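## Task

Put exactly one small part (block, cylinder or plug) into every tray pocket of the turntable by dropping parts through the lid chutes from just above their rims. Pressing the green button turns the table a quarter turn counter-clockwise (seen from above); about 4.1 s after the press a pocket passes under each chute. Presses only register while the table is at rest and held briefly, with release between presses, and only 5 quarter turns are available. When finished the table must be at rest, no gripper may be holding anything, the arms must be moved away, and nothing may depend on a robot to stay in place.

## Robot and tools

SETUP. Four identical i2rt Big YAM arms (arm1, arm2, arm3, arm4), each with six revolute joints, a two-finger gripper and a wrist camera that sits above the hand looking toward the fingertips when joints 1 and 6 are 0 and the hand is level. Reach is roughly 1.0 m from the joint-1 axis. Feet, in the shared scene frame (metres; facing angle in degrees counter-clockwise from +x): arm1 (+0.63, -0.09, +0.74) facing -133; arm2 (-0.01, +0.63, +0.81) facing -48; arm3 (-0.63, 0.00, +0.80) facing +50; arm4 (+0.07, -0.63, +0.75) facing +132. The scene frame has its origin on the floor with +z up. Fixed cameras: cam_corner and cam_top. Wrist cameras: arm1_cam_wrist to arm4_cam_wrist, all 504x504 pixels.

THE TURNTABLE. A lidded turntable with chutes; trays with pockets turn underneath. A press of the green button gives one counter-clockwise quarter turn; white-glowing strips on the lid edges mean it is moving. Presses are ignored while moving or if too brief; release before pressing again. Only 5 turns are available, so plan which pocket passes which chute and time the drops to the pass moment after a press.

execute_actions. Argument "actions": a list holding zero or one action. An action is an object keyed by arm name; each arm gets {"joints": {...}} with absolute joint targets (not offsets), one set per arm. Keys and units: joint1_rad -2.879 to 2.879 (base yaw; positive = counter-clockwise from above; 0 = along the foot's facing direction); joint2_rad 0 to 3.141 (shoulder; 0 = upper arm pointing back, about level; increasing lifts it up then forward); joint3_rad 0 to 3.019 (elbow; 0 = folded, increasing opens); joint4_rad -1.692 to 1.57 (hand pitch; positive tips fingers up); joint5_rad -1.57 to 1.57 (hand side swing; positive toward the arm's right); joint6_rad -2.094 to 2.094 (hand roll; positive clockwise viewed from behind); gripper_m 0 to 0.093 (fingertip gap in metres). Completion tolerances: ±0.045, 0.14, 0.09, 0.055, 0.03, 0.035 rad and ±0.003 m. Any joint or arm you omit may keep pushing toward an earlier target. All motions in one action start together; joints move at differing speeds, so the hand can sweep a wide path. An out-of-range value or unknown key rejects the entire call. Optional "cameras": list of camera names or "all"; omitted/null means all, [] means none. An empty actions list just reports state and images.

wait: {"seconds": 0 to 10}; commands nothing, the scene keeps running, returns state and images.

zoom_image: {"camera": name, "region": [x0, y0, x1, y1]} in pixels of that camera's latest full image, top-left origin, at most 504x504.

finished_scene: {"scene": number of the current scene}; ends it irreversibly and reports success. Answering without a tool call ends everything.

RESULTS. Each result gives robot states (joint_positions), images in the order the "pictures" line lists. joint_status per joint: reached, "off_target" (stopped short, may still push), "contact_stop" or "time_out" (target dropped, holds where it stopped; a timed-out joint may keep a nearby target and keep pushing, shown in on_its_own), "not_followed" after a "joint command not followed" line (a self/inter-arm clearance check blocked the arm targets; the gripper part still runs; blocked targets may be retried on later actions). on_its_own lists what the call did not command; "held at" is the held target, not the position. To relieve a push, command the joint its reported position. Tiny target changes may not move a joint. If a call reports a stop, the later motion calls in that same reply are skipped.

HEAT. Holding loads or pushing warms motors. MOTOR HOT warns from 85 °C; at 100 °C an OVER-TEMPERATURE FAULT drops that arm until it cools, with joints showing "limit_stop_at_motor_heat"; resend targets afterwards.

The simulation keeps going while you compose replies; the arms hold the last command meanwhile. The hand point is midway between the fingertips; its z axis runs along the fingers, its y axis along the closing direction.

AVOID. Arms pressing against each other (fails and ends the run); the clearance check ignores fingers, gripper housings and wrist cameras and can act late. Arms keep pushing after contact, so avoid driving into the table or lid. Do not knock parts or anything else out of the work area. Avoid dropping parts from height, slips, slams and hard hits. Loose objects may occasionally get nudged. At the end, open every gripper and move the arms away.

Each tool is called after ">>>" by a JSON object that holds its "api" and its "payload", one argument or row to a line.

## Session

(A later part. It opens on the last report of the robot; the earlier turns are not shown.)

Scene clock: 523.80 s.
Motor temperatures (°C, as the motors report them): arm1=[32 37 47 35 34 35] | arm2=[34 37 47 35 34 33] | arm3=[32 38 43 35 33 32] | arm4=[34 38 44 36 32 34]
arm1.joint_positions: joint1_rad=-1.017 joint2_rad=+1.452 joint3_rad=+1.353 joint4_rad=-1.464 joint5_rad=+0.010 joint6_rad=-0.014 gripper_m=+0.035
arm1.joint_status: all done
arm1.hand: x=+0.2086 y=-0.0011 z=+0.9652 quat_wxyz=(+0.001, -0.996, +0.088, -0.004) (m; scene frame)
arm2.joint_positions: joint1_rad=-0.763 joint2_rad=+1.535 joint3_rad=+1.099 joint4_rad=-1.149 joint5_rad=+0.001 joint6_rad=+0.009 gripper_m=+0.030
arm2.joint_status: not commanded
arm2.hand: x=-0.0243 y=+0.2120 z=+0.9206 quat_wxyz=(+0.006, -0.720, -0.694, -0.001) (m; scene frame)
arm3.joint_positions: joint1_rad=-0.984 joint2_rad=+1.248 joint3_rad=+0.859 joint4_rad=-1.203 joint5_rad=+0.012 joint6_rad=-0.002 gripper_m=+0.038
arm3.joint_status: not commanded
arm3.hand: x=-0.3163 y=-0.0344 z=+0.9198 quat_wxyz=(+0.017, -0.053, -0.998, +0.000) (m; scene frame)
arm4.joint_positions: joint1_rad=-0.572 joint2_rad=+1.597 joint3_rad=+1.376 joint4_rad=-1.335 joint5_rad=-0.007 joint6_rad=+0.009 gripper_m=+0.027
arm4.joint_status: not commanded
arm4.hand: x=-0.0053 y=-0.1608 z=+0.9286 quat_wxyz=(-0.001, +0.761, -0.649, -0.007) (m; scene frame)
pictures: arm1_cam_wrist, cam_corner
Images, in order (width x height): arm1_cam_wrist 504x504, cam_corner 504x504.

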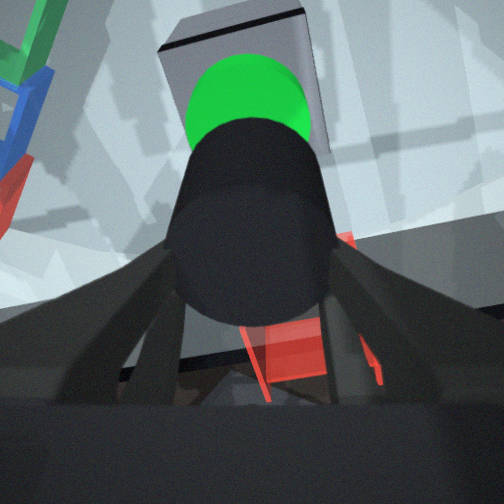

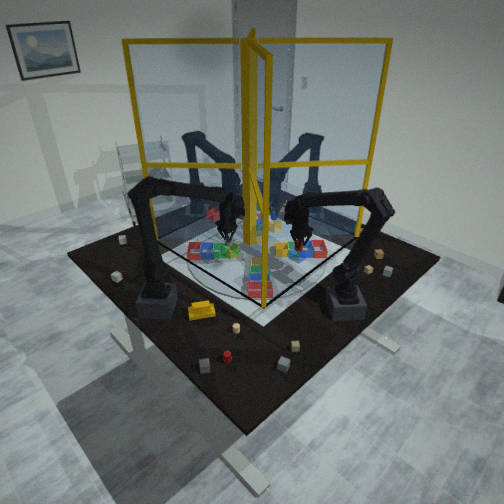

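>>> {"api": "execute_actions", "payload": {
  "actions": [
    {"arm1":{"joints":{"joint2_rad":1.555}}}
  ],
  "cameras": ["cam_top","arm1_cam_wrist"]
}}

>>> {"api": "wait", "payload": {
  "seconds": 0.4
}}

>>> {"api": "execute_actions", "payload": {
  "actions": [
    {"arm1":{"joints":{"joint2_rad":1.13}}}
  ],
  "cameras": ["cam_top"]
}}

>>> {"api": "execute_actions", "payload": {
  "actions": [
    {"arm1":{"joints":{"joint1_rad":-1.128,"joint3_rad":0.958,"joint4_rad":-1.383}}}
  ],
  "cameras": ["cam_top","arm1_cam_wrist"]
}}

>>> {"api": "wait", "payload": {
  "seconds": 0.5
}}

>>> {"api": "wait", "payload": {
  "seconds": 0.4
}}

>>> {"api": "wait", "payload": {
  "seconds": 0.4
}}

>>> {"api": "wait", "payload": {
  "seconds": 0.4
}}

>>> {"api": "wait", "payload": {
  "seconds": 0.4
}}

>>> {"api": "wait", "payload": {
  "seconds": 1.0
}}

>>> {"api": "wait", "payload": {
  "seconds": 1.5
}}

>>> {"api": "wait", "payload": {
  "seconds": 1.5
}}

Scene clock: 562.13 s.
Motor temperatures (°C, as the motors report them): arm1=[32 37 50 35 34 35] | arm2=[34 37 47 35 34 33] | arm3=[32 38 44 35 33 32] | arm4=[34 38 44 36 32 34]
arm1.joint_positions: joint1_rad=-1.017 joint2_rad=+1.519 joint3_rad=+1.372 joint4_rad=-1.469 joint5_rad=+0.010 joint6_rad=-0.014 gripper_m=+0.035
arm1.joint_status: all done
arm1.hand: x=+0.1987 y=+0.0006 z=+0.9443 quat_wxyz=(-0.002, -0.996, +0.088, -0.030) (m; scene frame)
arm2.joint_positions: joint1_rad=-0.763 joint2_rad=+1.535 joint3_rad=+1.099 joint4_rad=-1.149 joint5_rad=+0.001 joint6_rad=+0.009 gripper_m=+0.030
arm2.joint_status: not commanded
arm2.hand: x=-0.0243 y=+0.2120 z=+0.9206 quat_wxyz=(+0.006, -0.720, -0.694, -0.001) (m; scene frame)
arm3.joint_positions: joint1_rad=-0.984 joint2_rad=+1.248 joint3_rad=+0.859 joint4_rad=-1.203 joint5_rad=+0.012 joint6_rad=-0.002 gripper_m=+0.038
arm3.joint_status: not commanded
arm3.hand: x=-0.3163 y=-0.0344 z=+0.9198 quat_wxyz=(+0.017, -0.053, -0.998, +0.000) (m; scene frame)
arm4.joint_positions: joint1_rad=-0.572 joint2_rad=+1.597 joint3_rad=+1.376 joint4_rad=-1.335 joint5_rad=-0.007 joint6_rad=+0.009 gripper_m=+0.027
arm4.joint_status: not commanded
arm4.hand: x=-0.0053 y=-0.1608 z=+0.9286 quat_wxyz=(-0.001, +0.761, -0.649, -0.007) (m; scene frame)
pictures: arm1_cam_wrist, cam_top
Images, in order (width x height): arm1_cam_wrist 504x504, cam_top 504x504.

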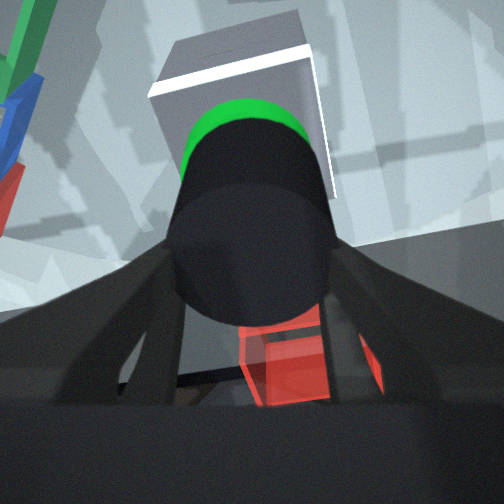

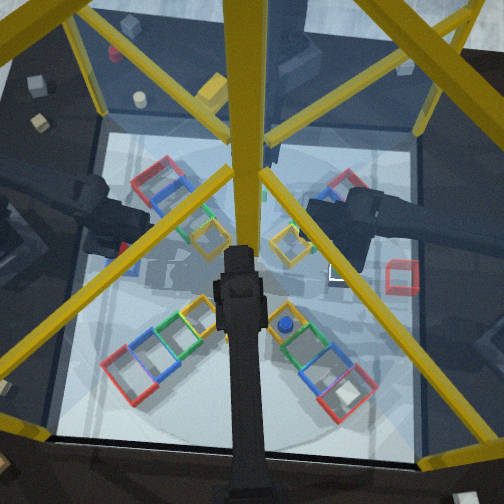

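Scene clock: 562.53 s.
Motor temperatures (°C, as the motors report them): arm1=[32 37 50 35 34 35] | arm2=[34 37 47 35 34 33] | arm3=[32 38 44 35 33 32] | arm4=[34 38 44 36 32 34]
arm1.joint_positions: joint1_rad=-1.017 joint2_rad=+1.519 joint3_rad=+1.372 joint4_rad=-1.469 joint5_rad=+0.010 joint6_rad=-0.014 gripper_m=+0.035
arm1.joint_status: all done
arm1.hand: x=+0.1987 y=+0.0006 z=+0.9443 quat_wxyz=(-0.002, -0.996, +0.088, -0.030) (m; scene frame)
arm2.joint_positions: joint1_rad=-0.763 joint2_rad=+1.535 joint3_rad=+1.099 joint4_rad=-1.149 joint5_rad=+0.001 joint6_rad=+0.009 gripper_m=+0.030
arm2.joint_status: not commanded
arm2.hand: x=-0.0243 y=+0.2120 z=+0.9206 quat_wxyz=(+0.006, -0.720, -0.694, -0.001) (m; scene frame)
arm3.joint_positions: joint1_rad=-0.984 joint2_rad=+1.248 joint3_rad=+0.859 joint4_rad=-1.203 joint5_rad=+0.012 joint6_rad=-0.002 gripper_m=+0.038
arm3.joint_status: not commanded
arm3.hand: x=-0.3163 y=-0.0344 z=+0.9198 quat_wxyz=(+0.017, -0.053, -0.998, +0.000) (m; scene frame)
arm4.joint_positions: joint1_rad=-0.572 joint2_rad=+1.597 joint3_rad=+1.376 joint4_rad=-1.335 joint5_rad=-0.007 joint6_rad=+0.009 gripper_m=+0.027
arm4.joint_status: not commanded
arm4.hand: x=-0.0053 y=-0.1608 z=+0.9286 quat_wxyz=(-0.001, +0.761, -0.649, -0.007) (m; scene frame)
wait: 0.40 s; at rest by 0.27 s
pictures: arm1_cam_wrist, arm2_cam_wrist, arm3_cam_wrist, arm4_cam_wrist, cam_corner, cam_top
Images, in order (width x height): arm1_cam_wrist 504x504, arm2_cam_wrist 504x504, arm3_cam_wrist 504x504, arm4_cam_wrist 504x504, cam_corner 504x504, cam_top 504x504.

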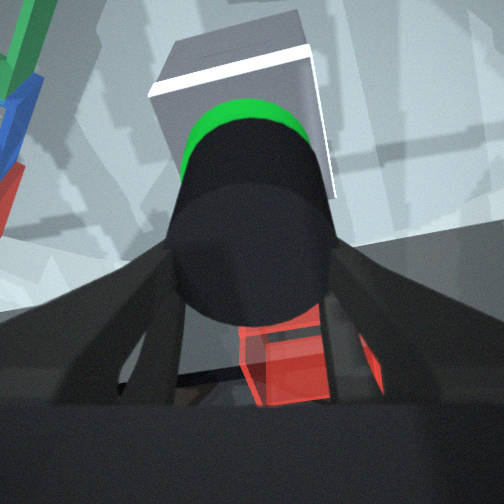

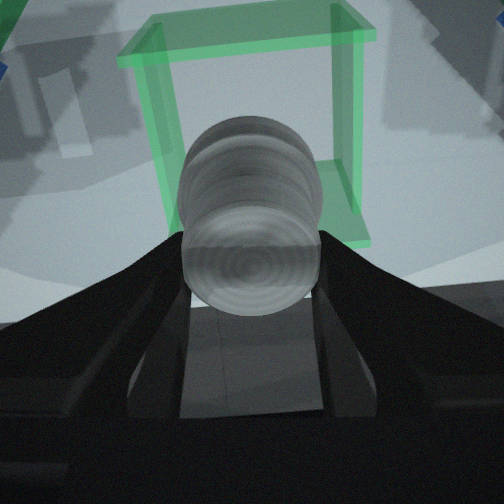

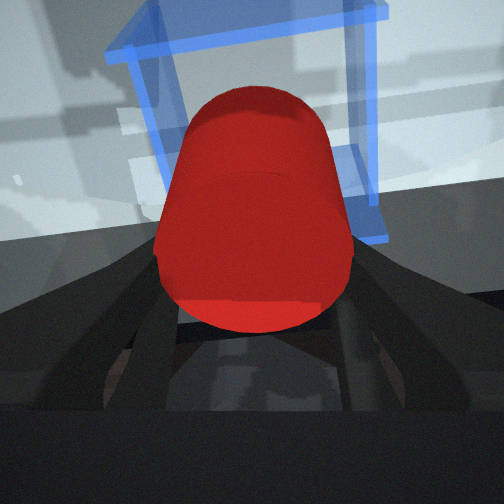

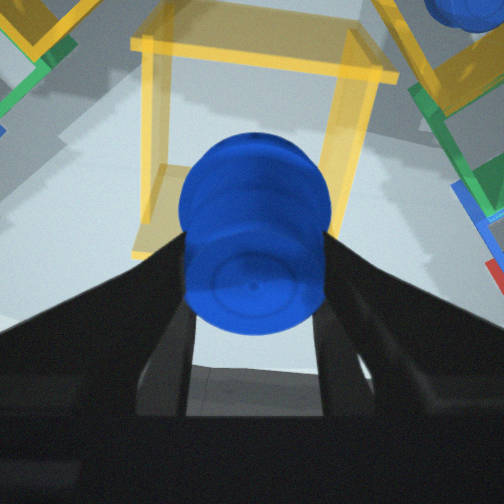

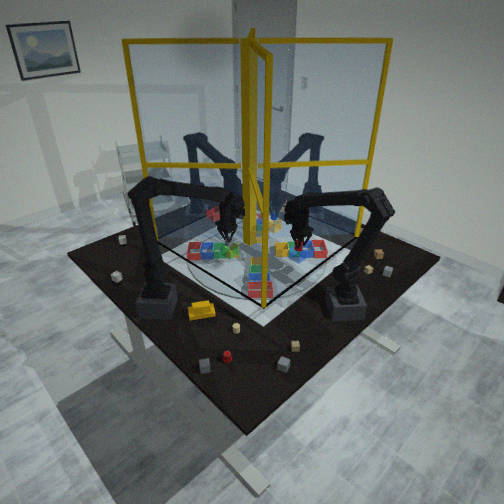

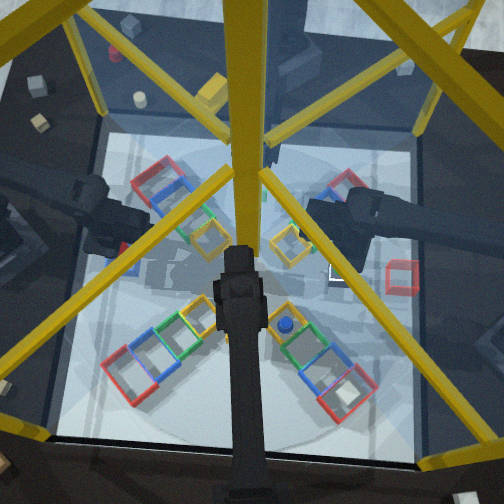

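Scene clock: 564.00 s.
Motor temperatures (°C, as the motors report them): arm1=[32 37 49 35 34 35] | arm2=[34 37 47 35 34 33] | arm3=[32 38 44 35 33 32] | arm4=[34 38 44 36 32 34]
arm1.joint_positions: joint1_rad=-1.017 joint2_rad=+1.127 joint3_rad=+1.372 joint4_rad=-1.462 joint5_rad=+0.010 joint6_rad=-0.014 gripper_m=+0.035
arm1.joint_status: all done
arm1.hand: x=+0.2559 y=-0.0092 z=+1.0981 quat_wxyz=(+0.018, -0.982, +0.088, +0.167) (m; scene frame)
arm2.joint_positions: joint1_rad=-0.763 joint2_rad=+1.535 joint3_rad=+1.099 joint4_rad=-1.149 joint5_rad=+0.001 joint6_rad=+0.009 gripper_m=+0.030
arm2.joint_status: not commanded
arm2.hand: x=-0.0243 y=+0.2120 z=+0.9206 quat_wxyz=(+0.006, -0.720, -0.694, -0.001) (m; scene frame)
arm3.joint_positions: joint1_rad=-0.984 joint2_rad=+1.248 joint3_rad=+0.859 joint4_rad=-1.203 joint5_rad=+0.012 joint6_rad=-0.002 gripper_m=+0.038
arm3.joint_status: not commanded
arm3.hand: x=-0.3163 y=-0.0344 z=+0.9198 quat_wxyz=(+0.017, -0.053, -0.998, +0.000) (m; scene frame)
arm4.joint_positions: joint1_rad=-0.572 joint2_rad=+1.597 joint3_rad=+1.376 joint4_rad=-1.335 joint5_rad=-0.007 joint6_rad=+0.009 gripper_m=+0.027
arm4.joint_status: not commanded
arm4.hand: x=-0.0053 y=-0.1608 z=+0.9286 quat_wxyz=(-0.001, +0.761, -0.649, -0.007) (m; scene frame)
pictures: cam_top
Images, in order (width x height): cam_top 504x504.

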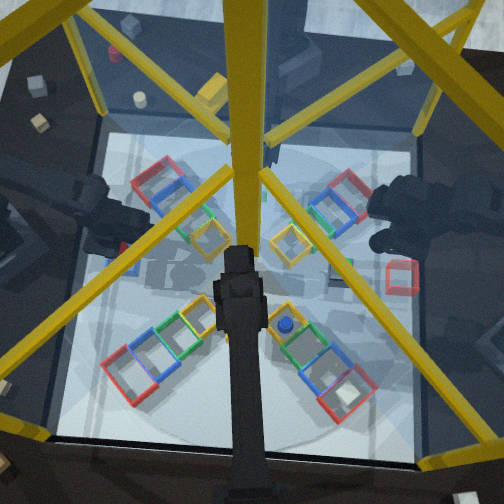

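Scene clock: 565.13 s.
Motor temperatures (°C, as the motors report them): arm1=[32 37 49 35 34 35] | arm2=[34 37 47 35 34 33] | arm3=[32 38 44 35 33 32] | arm4=[34 38 44 36 32 34]
arm1.joint_positions: joint1_rad=-1.131 joint2_rad=+1.126 joint3_rad=+0.961 joint4_rad=-1.395 joint5_rad=+0.010 joint6_rad=-0.014 gripper_m=+0.035
arm1.joint_status: all done
arm1.hand: x=+0.3422 y=+0.0074 z=+0.9288 quat_wxyz=(+0.002, -0.989, +0.145, -0.003) (m; scene frame)
arm2.joint_positions: joint1_rad=-0.763 joint2_rad=+1.535 joint3_rad=+1.099 joint4_rad=-1.149 joint5_rad=+0.001 joint6_rad=+0.009 gripper_m=+0.030
arm2.joint_status: not commanded
arm2.hand: x=-0.0243 y=+0.2120 z=+0.9206 quat_wxyz=(+0.006, -0.720, -0.694, -0.001) (m; scene frame)
arm3.joint_positions: joint1_rad=-0.984 joint2_rad=+1.248 joint3_rad=+0.859 joint4_rad=-1.203 joint5_rad=+0.012 joint6_rad=-0.002 gripper_m=+0.038
arm3.joint_status: not commanded
arm3.hand: x=-0.3163 y=-0.0344 z=+0.9198 quat_wxyz=(+0.017, -0.053, -0.998, +0.000) (m; scene frame)
arm4.joint_positions: joint1_rad=-0.572 joint2_rad=+1.597 joint3_rad=+1.376 joint4_rad=-1.335 joint5_rad=-0.007 joint6_rad=+0.009 gripper_m=+0.027
arm4.joint_status: not commanded
arm4.hand: x=-0.0053 y=-0.1608 z=+0.9286 quat_wxyz=(-0.001, +0.761, -0.649, -0.007) (m; scene frame)
pictures: arm1_cam_wrist, cam_top
Images, in order (width x height): arm1_cam_wrist 504x504, cam_top 504x504.

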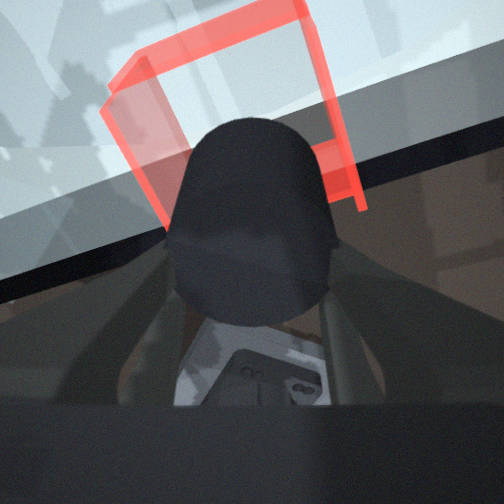

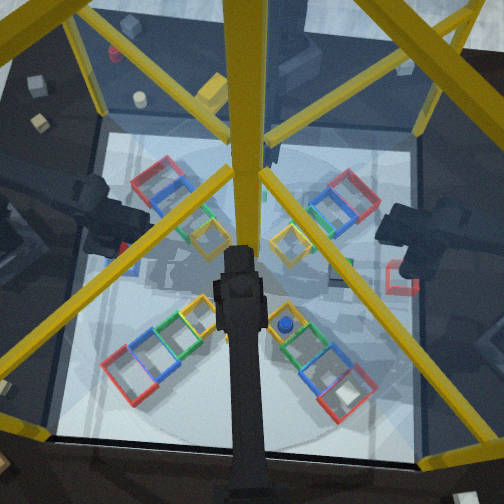

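Scene clock: 565.63 s.
Motor temperatures (°C, as the motors report them): arm1=[32 37 49 35 34 35] | arm2=[34 37 47 35 34 33] | arm3=[32 38 44 35 33 32] | arm4=[34 38 44 36 32 34]
arm1.joint_positions: joint1_rad=-1.131 joint2_rad=+1.126 joint3_rad=+0.961 joint4_rad=-1.395 joint5_rad=+0.010 joint6_rad=-0.014 gripper_m=+0.035
arm1.joint_status: all done
arm1.hand: x=+0.3422 y=+0.0074 z=+0.9288 quat_wxyz=(+0.002, -0.989, +0.145, -0.003) (m; scene frame)
arm2.joint_positions: joint1_rad=-0.763 joint2_rad=+1.535 joint3_rad=+1.099 joint4_rad=-1.149 joint5_rad=+0.001 joint6_rad=+0.009 gripper_m=+0.030
arm2.joint_status: not commanded
arm2.hand: x=-0.0243 y=+0.2120 z=+0.9206 quat_wxyz=(+0.006, -0.720, -0.694, -0.001) (m; scene frame)
arm3.joint_positions: joint1_rad=-0.984 joint2_rad=+1.248 joint3_rad=+0.859 joint4_rad=-1.203 joint5_rad=+0.012 joint6_rad=-0.002 gripper_m=+0.038
arm3.joint_status: not commanded
arm3.hand: x=-0.3163 y=-0.0344 z=+0.9198 quat_wxyz=(+0.017, -0.053, -0.998, +0.000) (m; scene frame)
arm4.joint_positions: joint1_rad=-0.572 joint2_rad=+1.597 joint3_rad=+1.376 joint4_rad=-1.335 joint5_rad=-0.007 joint6_rad=+0.009 gripper_m=+0.027
arm4.joint_status: not commanded
arm4.hand: x=-0.0053 y=-0.1608 z=+0.9286 quat_wxyz=(-0.001, +0.761, -0.649, -0.007) (m; scene frame)
wait: 0.50 s; at rest by 0.27 s
pictures: arm1_cam_wrist, arm2_cam_wrist, arm3_cam_wrist, arm4_cam_wrist, cam_corner, cam_top
Images, in order (width x height): arm1_cam_wrist 504x504, arm2_cam_wrist 504x504, arm3_cam_wrist 504x504, arm4_cam_wrist 504x504, cam_corner 504x504, cam_top 504x504.

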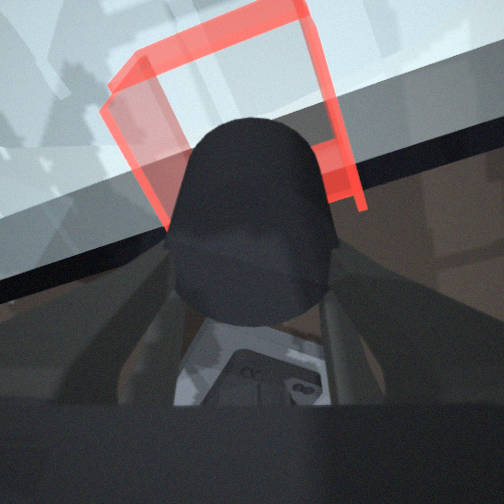

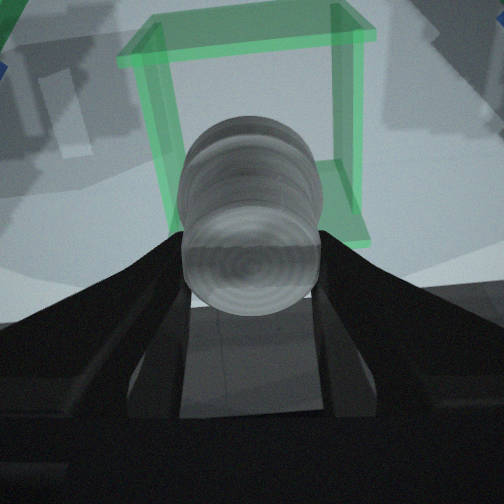

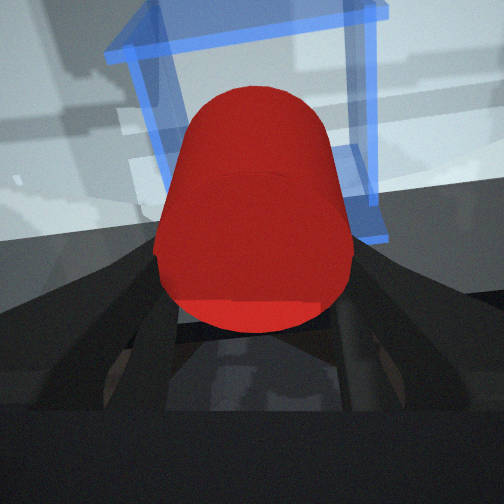

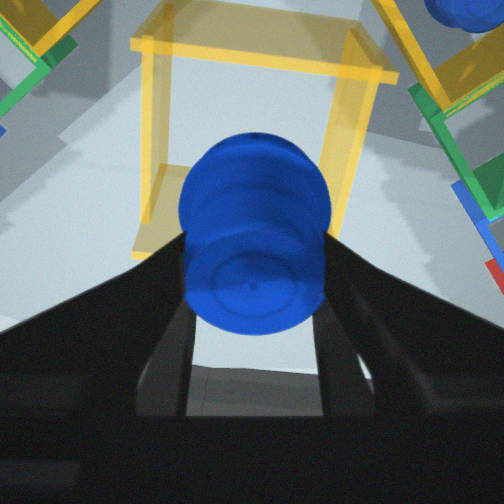

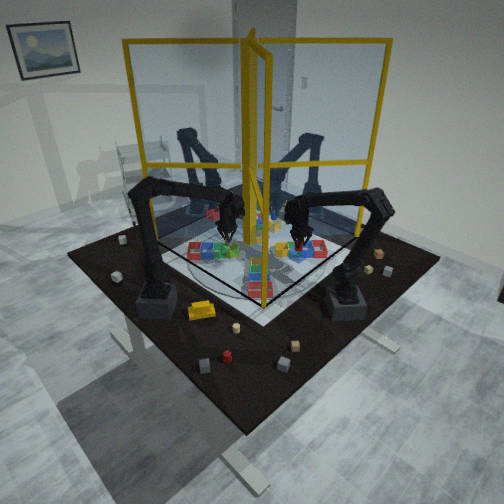

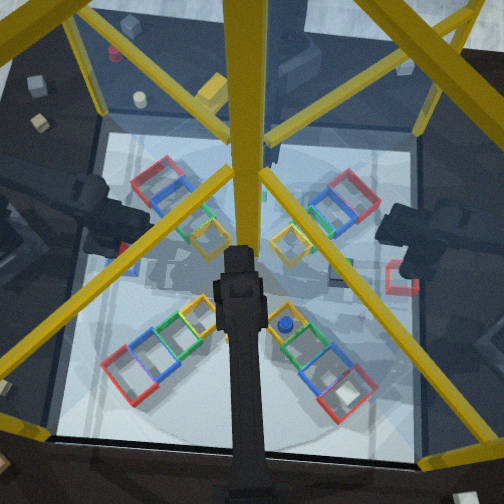

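Scene clock: 566.03 s.
Motor temperatures (°C, as the motors report them): arm1=[32 37 49 35 34 35] | arm2=[34 37 47 35 34 33] | arm3=[32 38 44 35 33 32] | arm4=[34 38 44 36 32 34]
arm1.joint_positions: joint1_rad=-1.131 joint2_rad=+1.126 joint3_rad=+0.961 joint4_rad=-1.395 joint5_rad=+0.010 joint6_rad=-0.014 gripper_m=+0.035
arm1.joint_status: all done
arm1.hand: x=+0.3422 y=+0.0074 z=+0.9288 quat_wxyz=(+0.002, -0.989, +0.145, -0.003) (m; scene frame)
arm2.joint_positions: joint1_rad=-0.763 joint2_rad=+1.535 joint3_rad=+1.099 joint4_rad=-1.149 joint5_rad=+0.001 joint6_rad=+0.009 gripper_m=+0.030
arm2.joint_status: not commanded
arm2.hand: x=-0.0243 y=+0.2120 z=+0.9206 quat_wxyz=(+0.006, -0.720, -0.694, -0.001) (m; scene frame)
arm3.joint_positions: joint1_rad=-0.984 joint2_rad=+1.248 joint3_rad=+0.859 joint4_rad=-1.203 joint5_rad=+0.012 joint6_rad=-0.002 gripper_m=+0.038
arm3.joint_status: not commanded
arm3.hand: x=-0.3163 y=-0.0344 z=+0.9198 quat_wxyz=(+0.017, -0.053, -0.998, +0.000) (m; scene frame)
arm4.joint_positions: joint1_rad=-0.572 joint2_rad=+1.597 joint3_rad=+1.376 joint4_rad=-1.335 joint5_rad=-0.007 joint6_rad=+0.009 gripper_m=+0.027
arm4.joint_status: not commanded
arm4.hand: x=-0.0053 y=-0.1608 z=+0.9286 quat_wxyz=(-0.001, +0.761, -0.649, -0.007) (m; scene frame)
wait: 0.40 s; at rest by 0.27 s
pictures: arm1_cam_wrist, arm2_cam_wrist, arm3_cam_wrist, arm4_cam_wrist, cam_corner, cam_top
Images, in order (width x height): arm1_cam_wrist 504x504, arm2_cam_wrist 504x504, arm3_cam_wrist 504x504, arm4_cam_wrist 504x504, cam_corner 504x504, cam_top 504x504.

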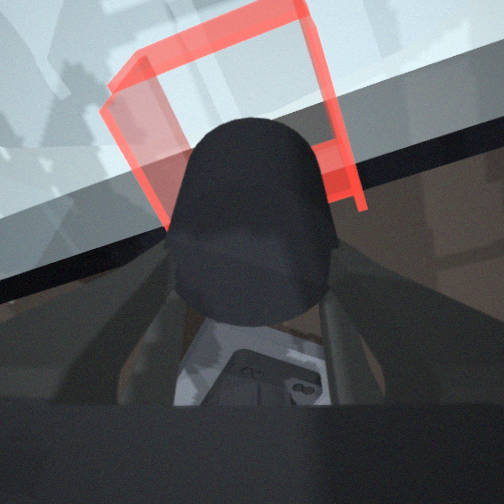

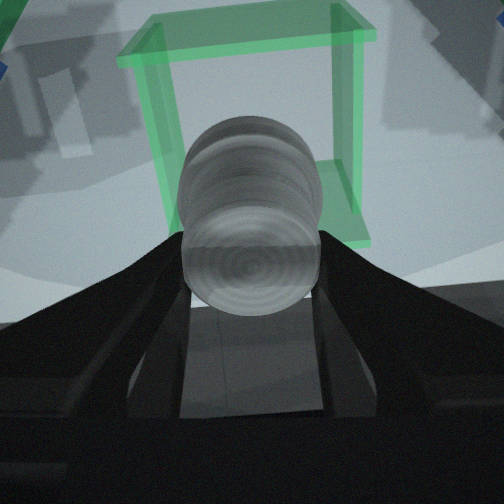

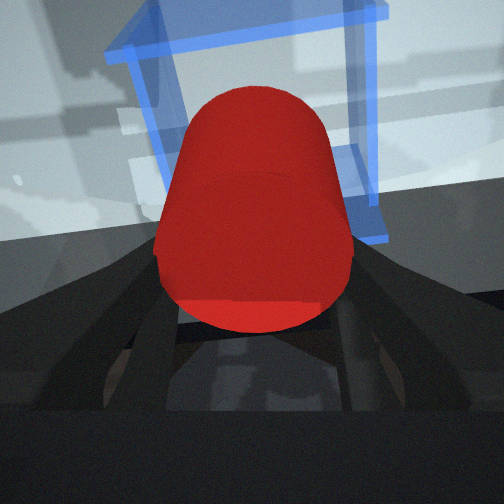

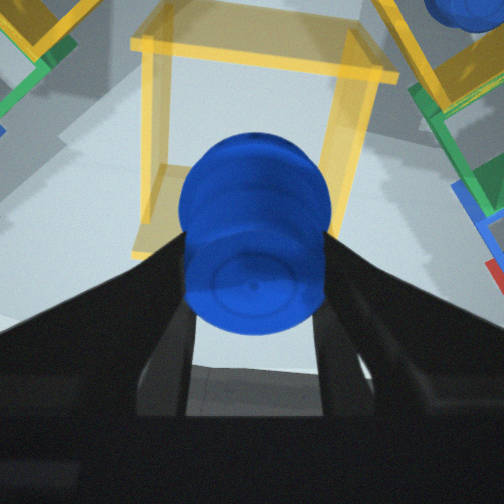

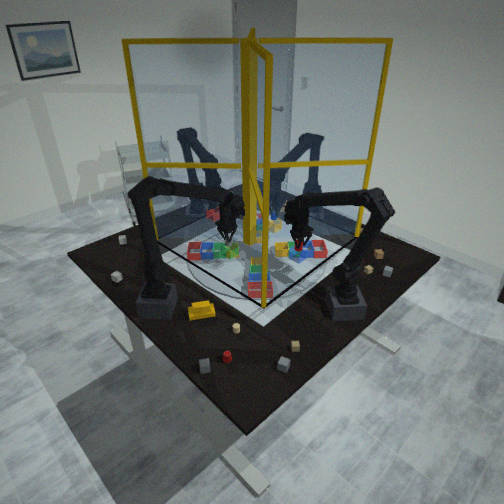

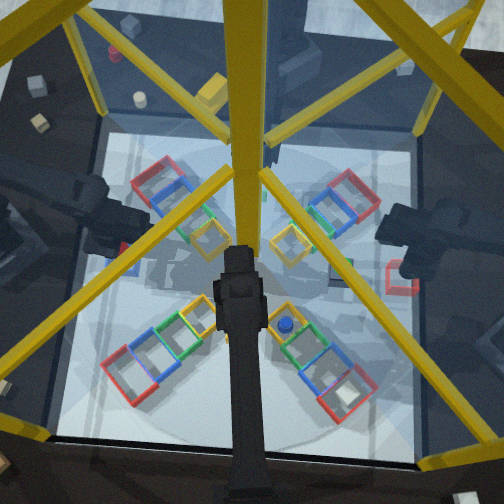

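Scene clock: 566.43 s.
Motor temperatures (°C, as the motors report them): arm1=[32 37 49 35 34 35] | arm2=[34 37 47 35 34 33] | arm3=[32 38 44 35 33 32] | arm4=[34 38 44 36 32 34]
arm1.joint_positions: joint1_rad=-1.131 joint2_rad=+1.126 joint3_rad=+0.961 joint4_rad=-1.395 joint5_rad=+0.010 joint6_rad=-0.014 gripper_m=+0.035
arm1.joint_status: all done
arm1.hand: x=+0.3422 y=+0.0074 z=+0.9288 quat_wxyz=(+0.002, -0.989, +0.145, -0.003) (m; scene frame)
arm2.joint_positions: joint1_rad=-0.763 joint2_rad=+1.535 joint3_rad=+1.099 joint4_rad=-1.149 joint5_rad=+0.001 joint6_rad=+0.009 gripper_m=+0.030
arm2.joint_status: not commanded
arm2.hand: x=-0.0243 y=+0.2120 z=+0.9206 quat_wxyz=(+0.006, -0.720, -0.694, -0.001) (m; scene frame)
arm3.joint_positions: joint1_rad=-0.984 joint2_rad=+1.248 joint3_rad=+0.859 joint4_rad=-1.203 joint5_rad=+0.012 joint6_rad=-0.002 gripper_m=+0.038
arm3.joint_status: not commanded
arm3.hand: x=-0.3163 y=-0.0344 z=+0.9198 quat_wxyz=(+0.017, -0.053, -0.998, +0.000) (m; scene frame)
arm4.joint_positions: joint1_rad=-0.572 joint2_rad=+1.597 joint3_rad=+1.376 joint4_rad=-1.335 joint5_rad=-0.007 joint6_rad=+0.009 gripper_m=+0.027
arm4.joint_status: not commanded
arm4.hand: x=-0.0053 y=-0.1608 z=+0.9286 quat_wxyz=(-0.001, +0.761, -0.649, -0.007) (m; scene frame)
wait: 0.40 s; at rest by 0.27 s
pictures: arm1_cam_wrist, arm2_cam_wrist, arm3_cam_wrist, arm4_cam_wrist, cam_corner, cam_top
Images, in order (width x height): arm1_cam_wrist 504x504, arm2_cam_wrist 504x504, arm3_cam_wrist 504x504, arm4_cam_wrist 504x504, cam_corner 504x504, cam_top 504x504.

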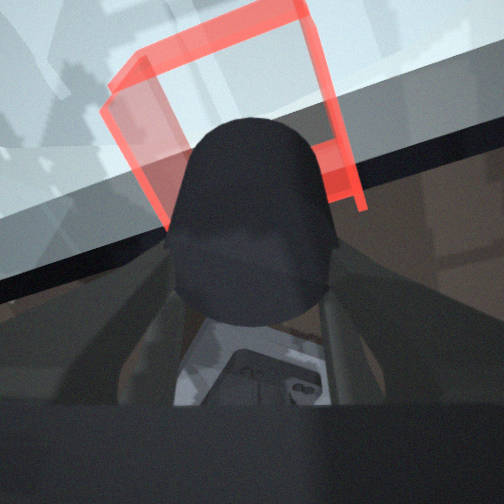

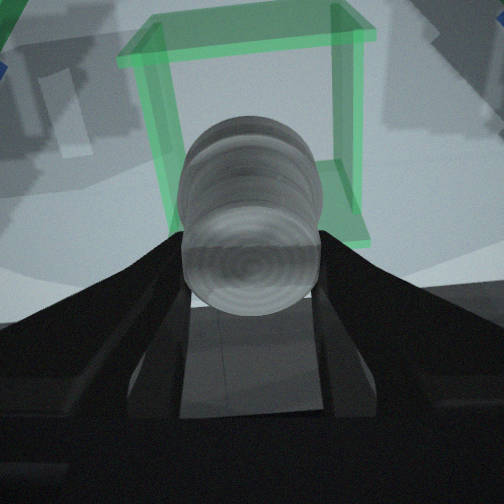

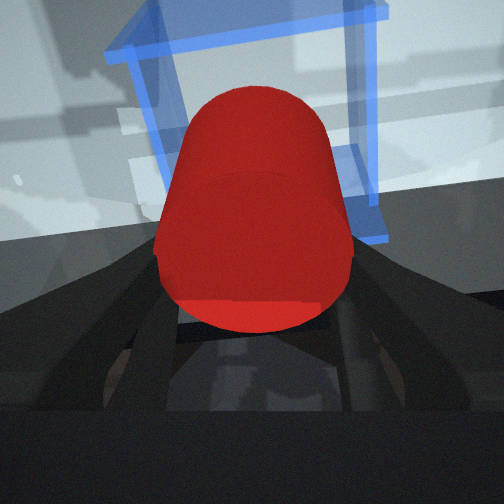

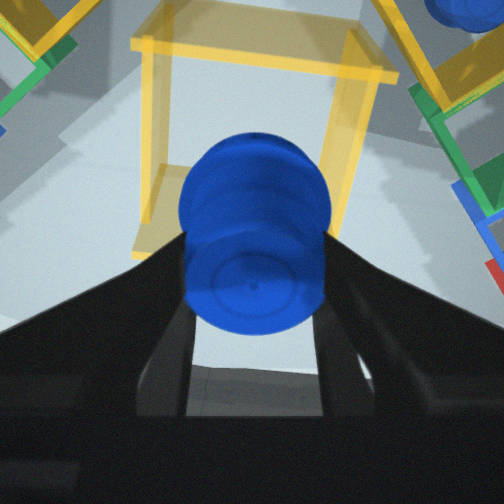

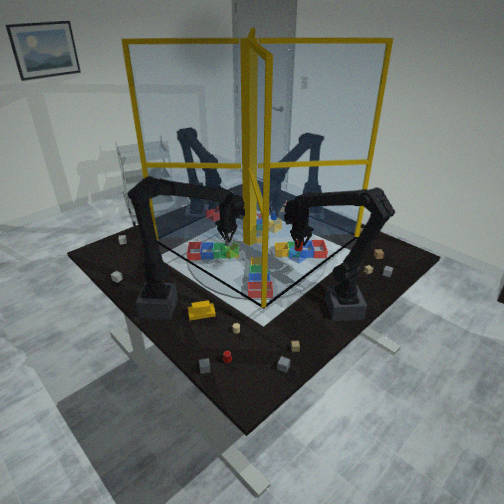

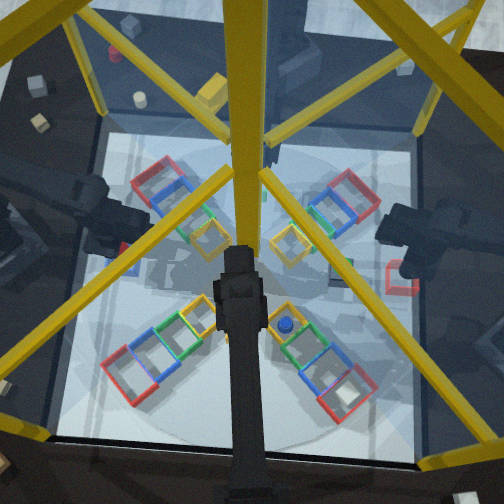

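Scene clock: 566.83 s.
Motor temperatures (°C, as the motors report them): arm1=[32 37 49 35 34 35] | arm2=[34 37 47 35 34 33] | arm3=[32 38 44 35 33 32] | arm4=[34 38 44 36 32 34]
arm1.joint_positions: joint1_rad=-1.131 joint2_rad=+1.126 joint3_rad=+0.961 joint4_rad=-1.395 joint5_rad=+0.010 joint6_rad=-0.014 gripper_m=+0.035
arm1.joint_status: all done
arm1.hand: x=+0.3422 y=+0.0074 z=+0.9288 quat_wxyz=(+0.002, -0.989, +0.145, -0.003) (m; scene frame)
arm2.joint_positions: joint1_rad=-0.763 joint2_rad=+1.535 joint3_rad=+1.099 joint4_rad=-1.149 joint5_rad=+0.001 joint6_rad=+0.009 gripper_m=+0.030
arm2.joint_status: not commanded
arm2.hand: x=-0.0243 y=+0.2120 z=+0.9206 quat_wxyz=(+0.006, -0.720, -0.694, -0.001) (m; scene frame)
arm3.joint_positions: joint1_rad=-0.984 joint2_rad=+1.248 joint3_rad=+0.859 joint4_rad=-1.203 joint5_rad=+0.012 joint6_rad=-0.002 gripper_m=+0.038
arm3.joint_status: not commanded
arm3.hand: x=-0.3163 y=-0.0344 z=+0.9198 quat_wxyz=(+0.017, -0.053, -0.998, +0.000) (m; scene frame)
arm4.joint_positions: joint1_rad=-0.572 joint2_rad=+1.597 joint3_rad=+1.376 joint4_rad=-1.335 joint5_rad=-0.007 joint6_rad=+0.009 gripper_m=+0.027
arm4.joint_status: not commanded
arm4.hand: x=-0.0053 y=-0.1608 z=+0.9286 quat_wxyz=(-0.001, +0.761, -0.649, -0.007) (m; scene frame)
wait: 0.40 s; at rest by 0.27 s
pictures: arm1_cam_wrist, arm2_cam_wrist, arm3_cam_wrist, arm4_cam_wrist, cam_corner, cam_top
Images, in order (width x height): arm1_cam_wrist 504x504, arm2_cam_wrist 504x504, arm3_cam_wrist 504x504, arm4_cam_wrist 504x504, cam_corner 504x504, cam_top 504x504.

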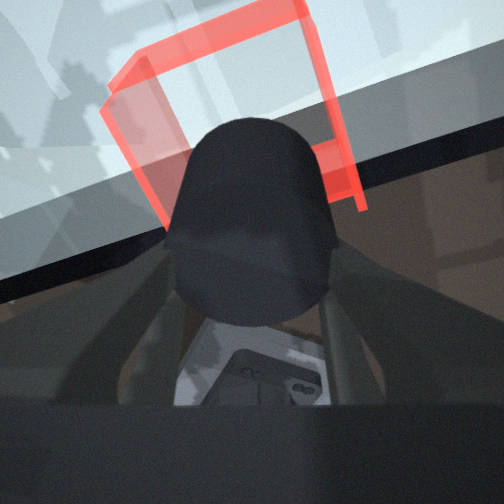

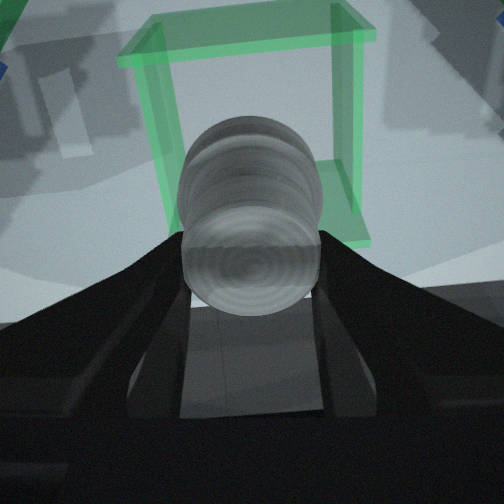

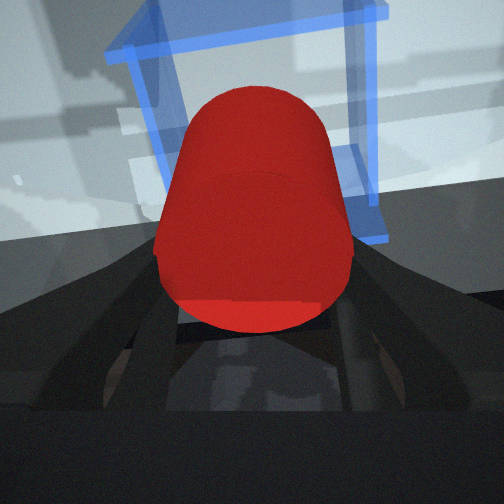

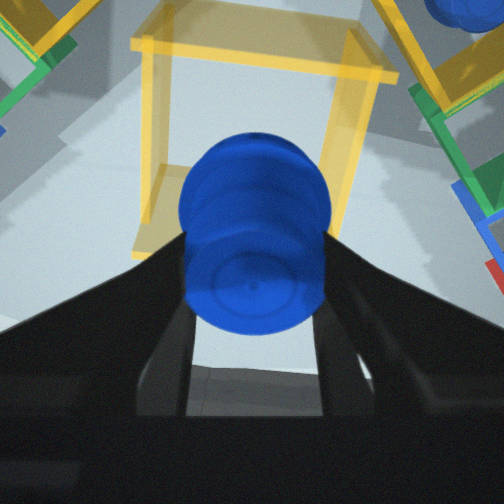

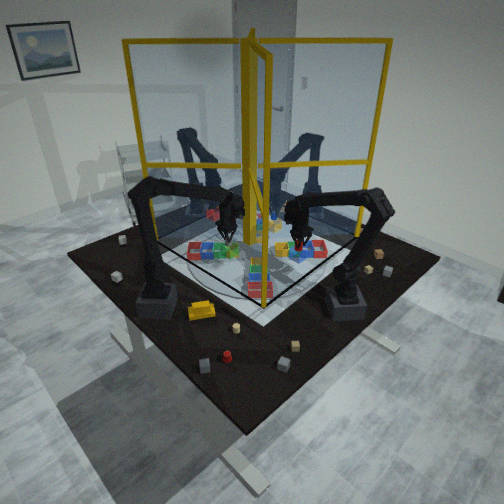

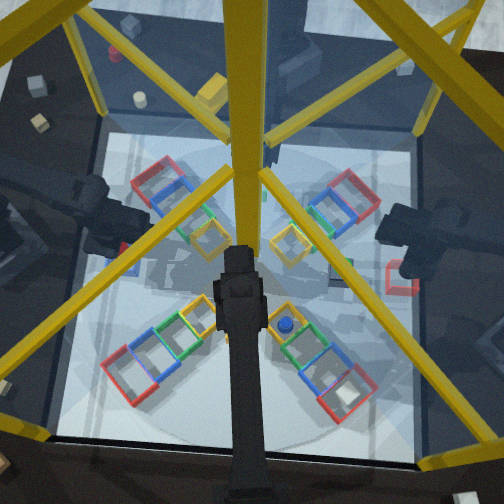

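Scene clock: 567.23 s.
Motor temperatures (°C, as the motors report them): arm1=[32 37 49 35 34 35] | arm2=[34 37 47 35 34 33] | arm3=[32 38 44 35 33 32] | arm4=[34 38 44 36 32 34]
arm1.joint_positions: joint1_rad=-1.131 joint2_rad=+1.126 joint3_rad=+0.961 joint4_rad=-1.395 joint5_rad=+0.010 joint6_rad=-0.014 gripper_m=+0.035
arm1.joint_status: all done
arm1.hand: x=+0.3422 y=+0.0074 z=+0.9288 quat_wxyz=(+0.002, -0.989, +0.145, -0.003) (m; scene frame)
arm2.joint_positions: joint1_rad=-0.763 joint2_rad=+1.535 joint3_rad=+1.099 joint4_rad=-1.149 joint5_rad=+0.001 joint6_rad=+0.009 gripper_m=+0.030
arm2.joint_status: not commanded
arm2.hand: x=-0.0243 y=+0.2120 z=+0.9206 quat_wxyz=(+0.006, -0.720, -0.694, -0.001) (m; scene frame)
arm3.joint_positions: joint1_rad=-0.984 joint2_rad=+1.248 joint3_rad=+0.859 joint4_rad=-1.203 joint5_rad=+0.012 joint6_rad=-0.002 gripper_m=+0.038
arm3.joint_status: not commanded
arm3.hand: x=-0.3163 y=-0.0344 z=+0.9198 quat_wxyz=(+0.017, -0.053, -0.998, +0.000) (m; scene frame)
arm4.joint_positions: joint1_rad=-0.572 joint2_rad=+1.597 joint3_rad=+1.376 joint4_rad=-1.335 joint5_rad=-0.007 joint6_rad=+0.009 gripper_m=+0.027
arm4.joint_status: not commanded
arm4.hand: x=-0.0053 y=-0.1608 z=+0.9286 quat_wxyz=(-0.001, +0.761, -0.649, -0.007) (m; scene frame)
wait: 0.40 s; at rest by 0.27 s
pictures: arm1_cam_wrist, arm2_cam_wrist, arm3_cam_wrist, arm4_cam_wrist, cam_corner, cam_top
Images, in order (width x height): arm1_cam_wrist 504x504, arm2_cam_wrist 504x504, arm3_cam_wrist 504x504, arm4_cam_wrist 504x504, cam_corner 504x504, cam_top 504x504.

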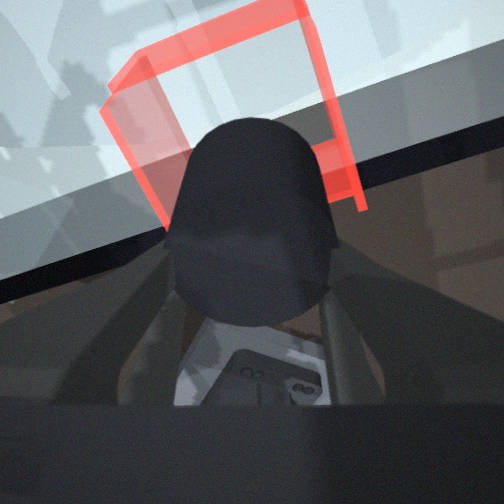

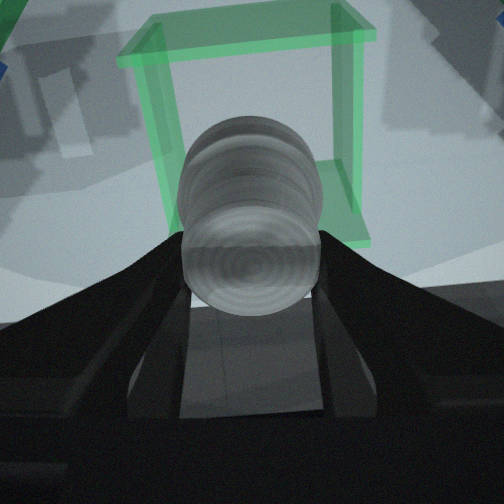

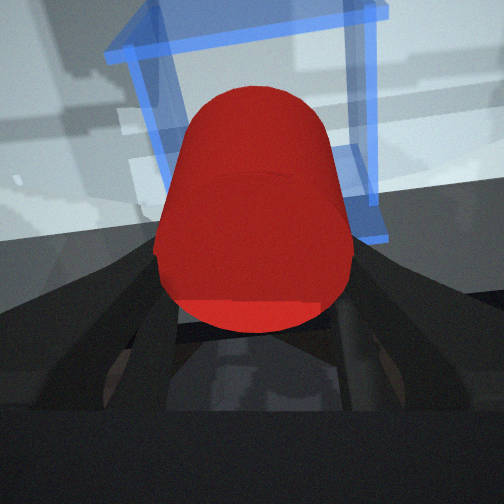

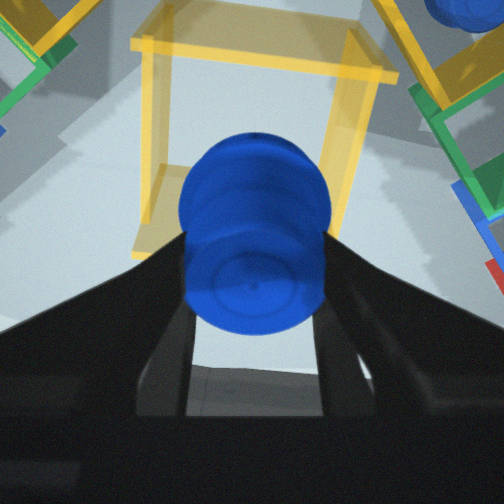

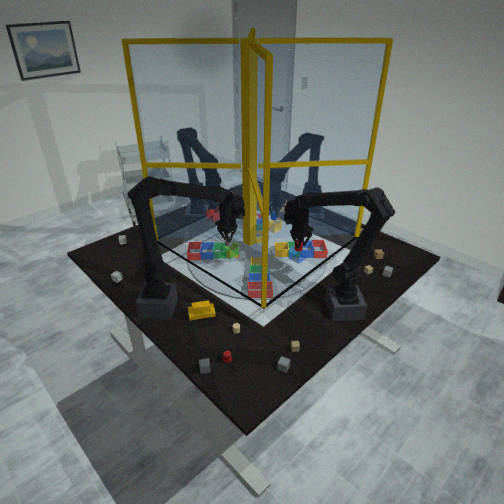

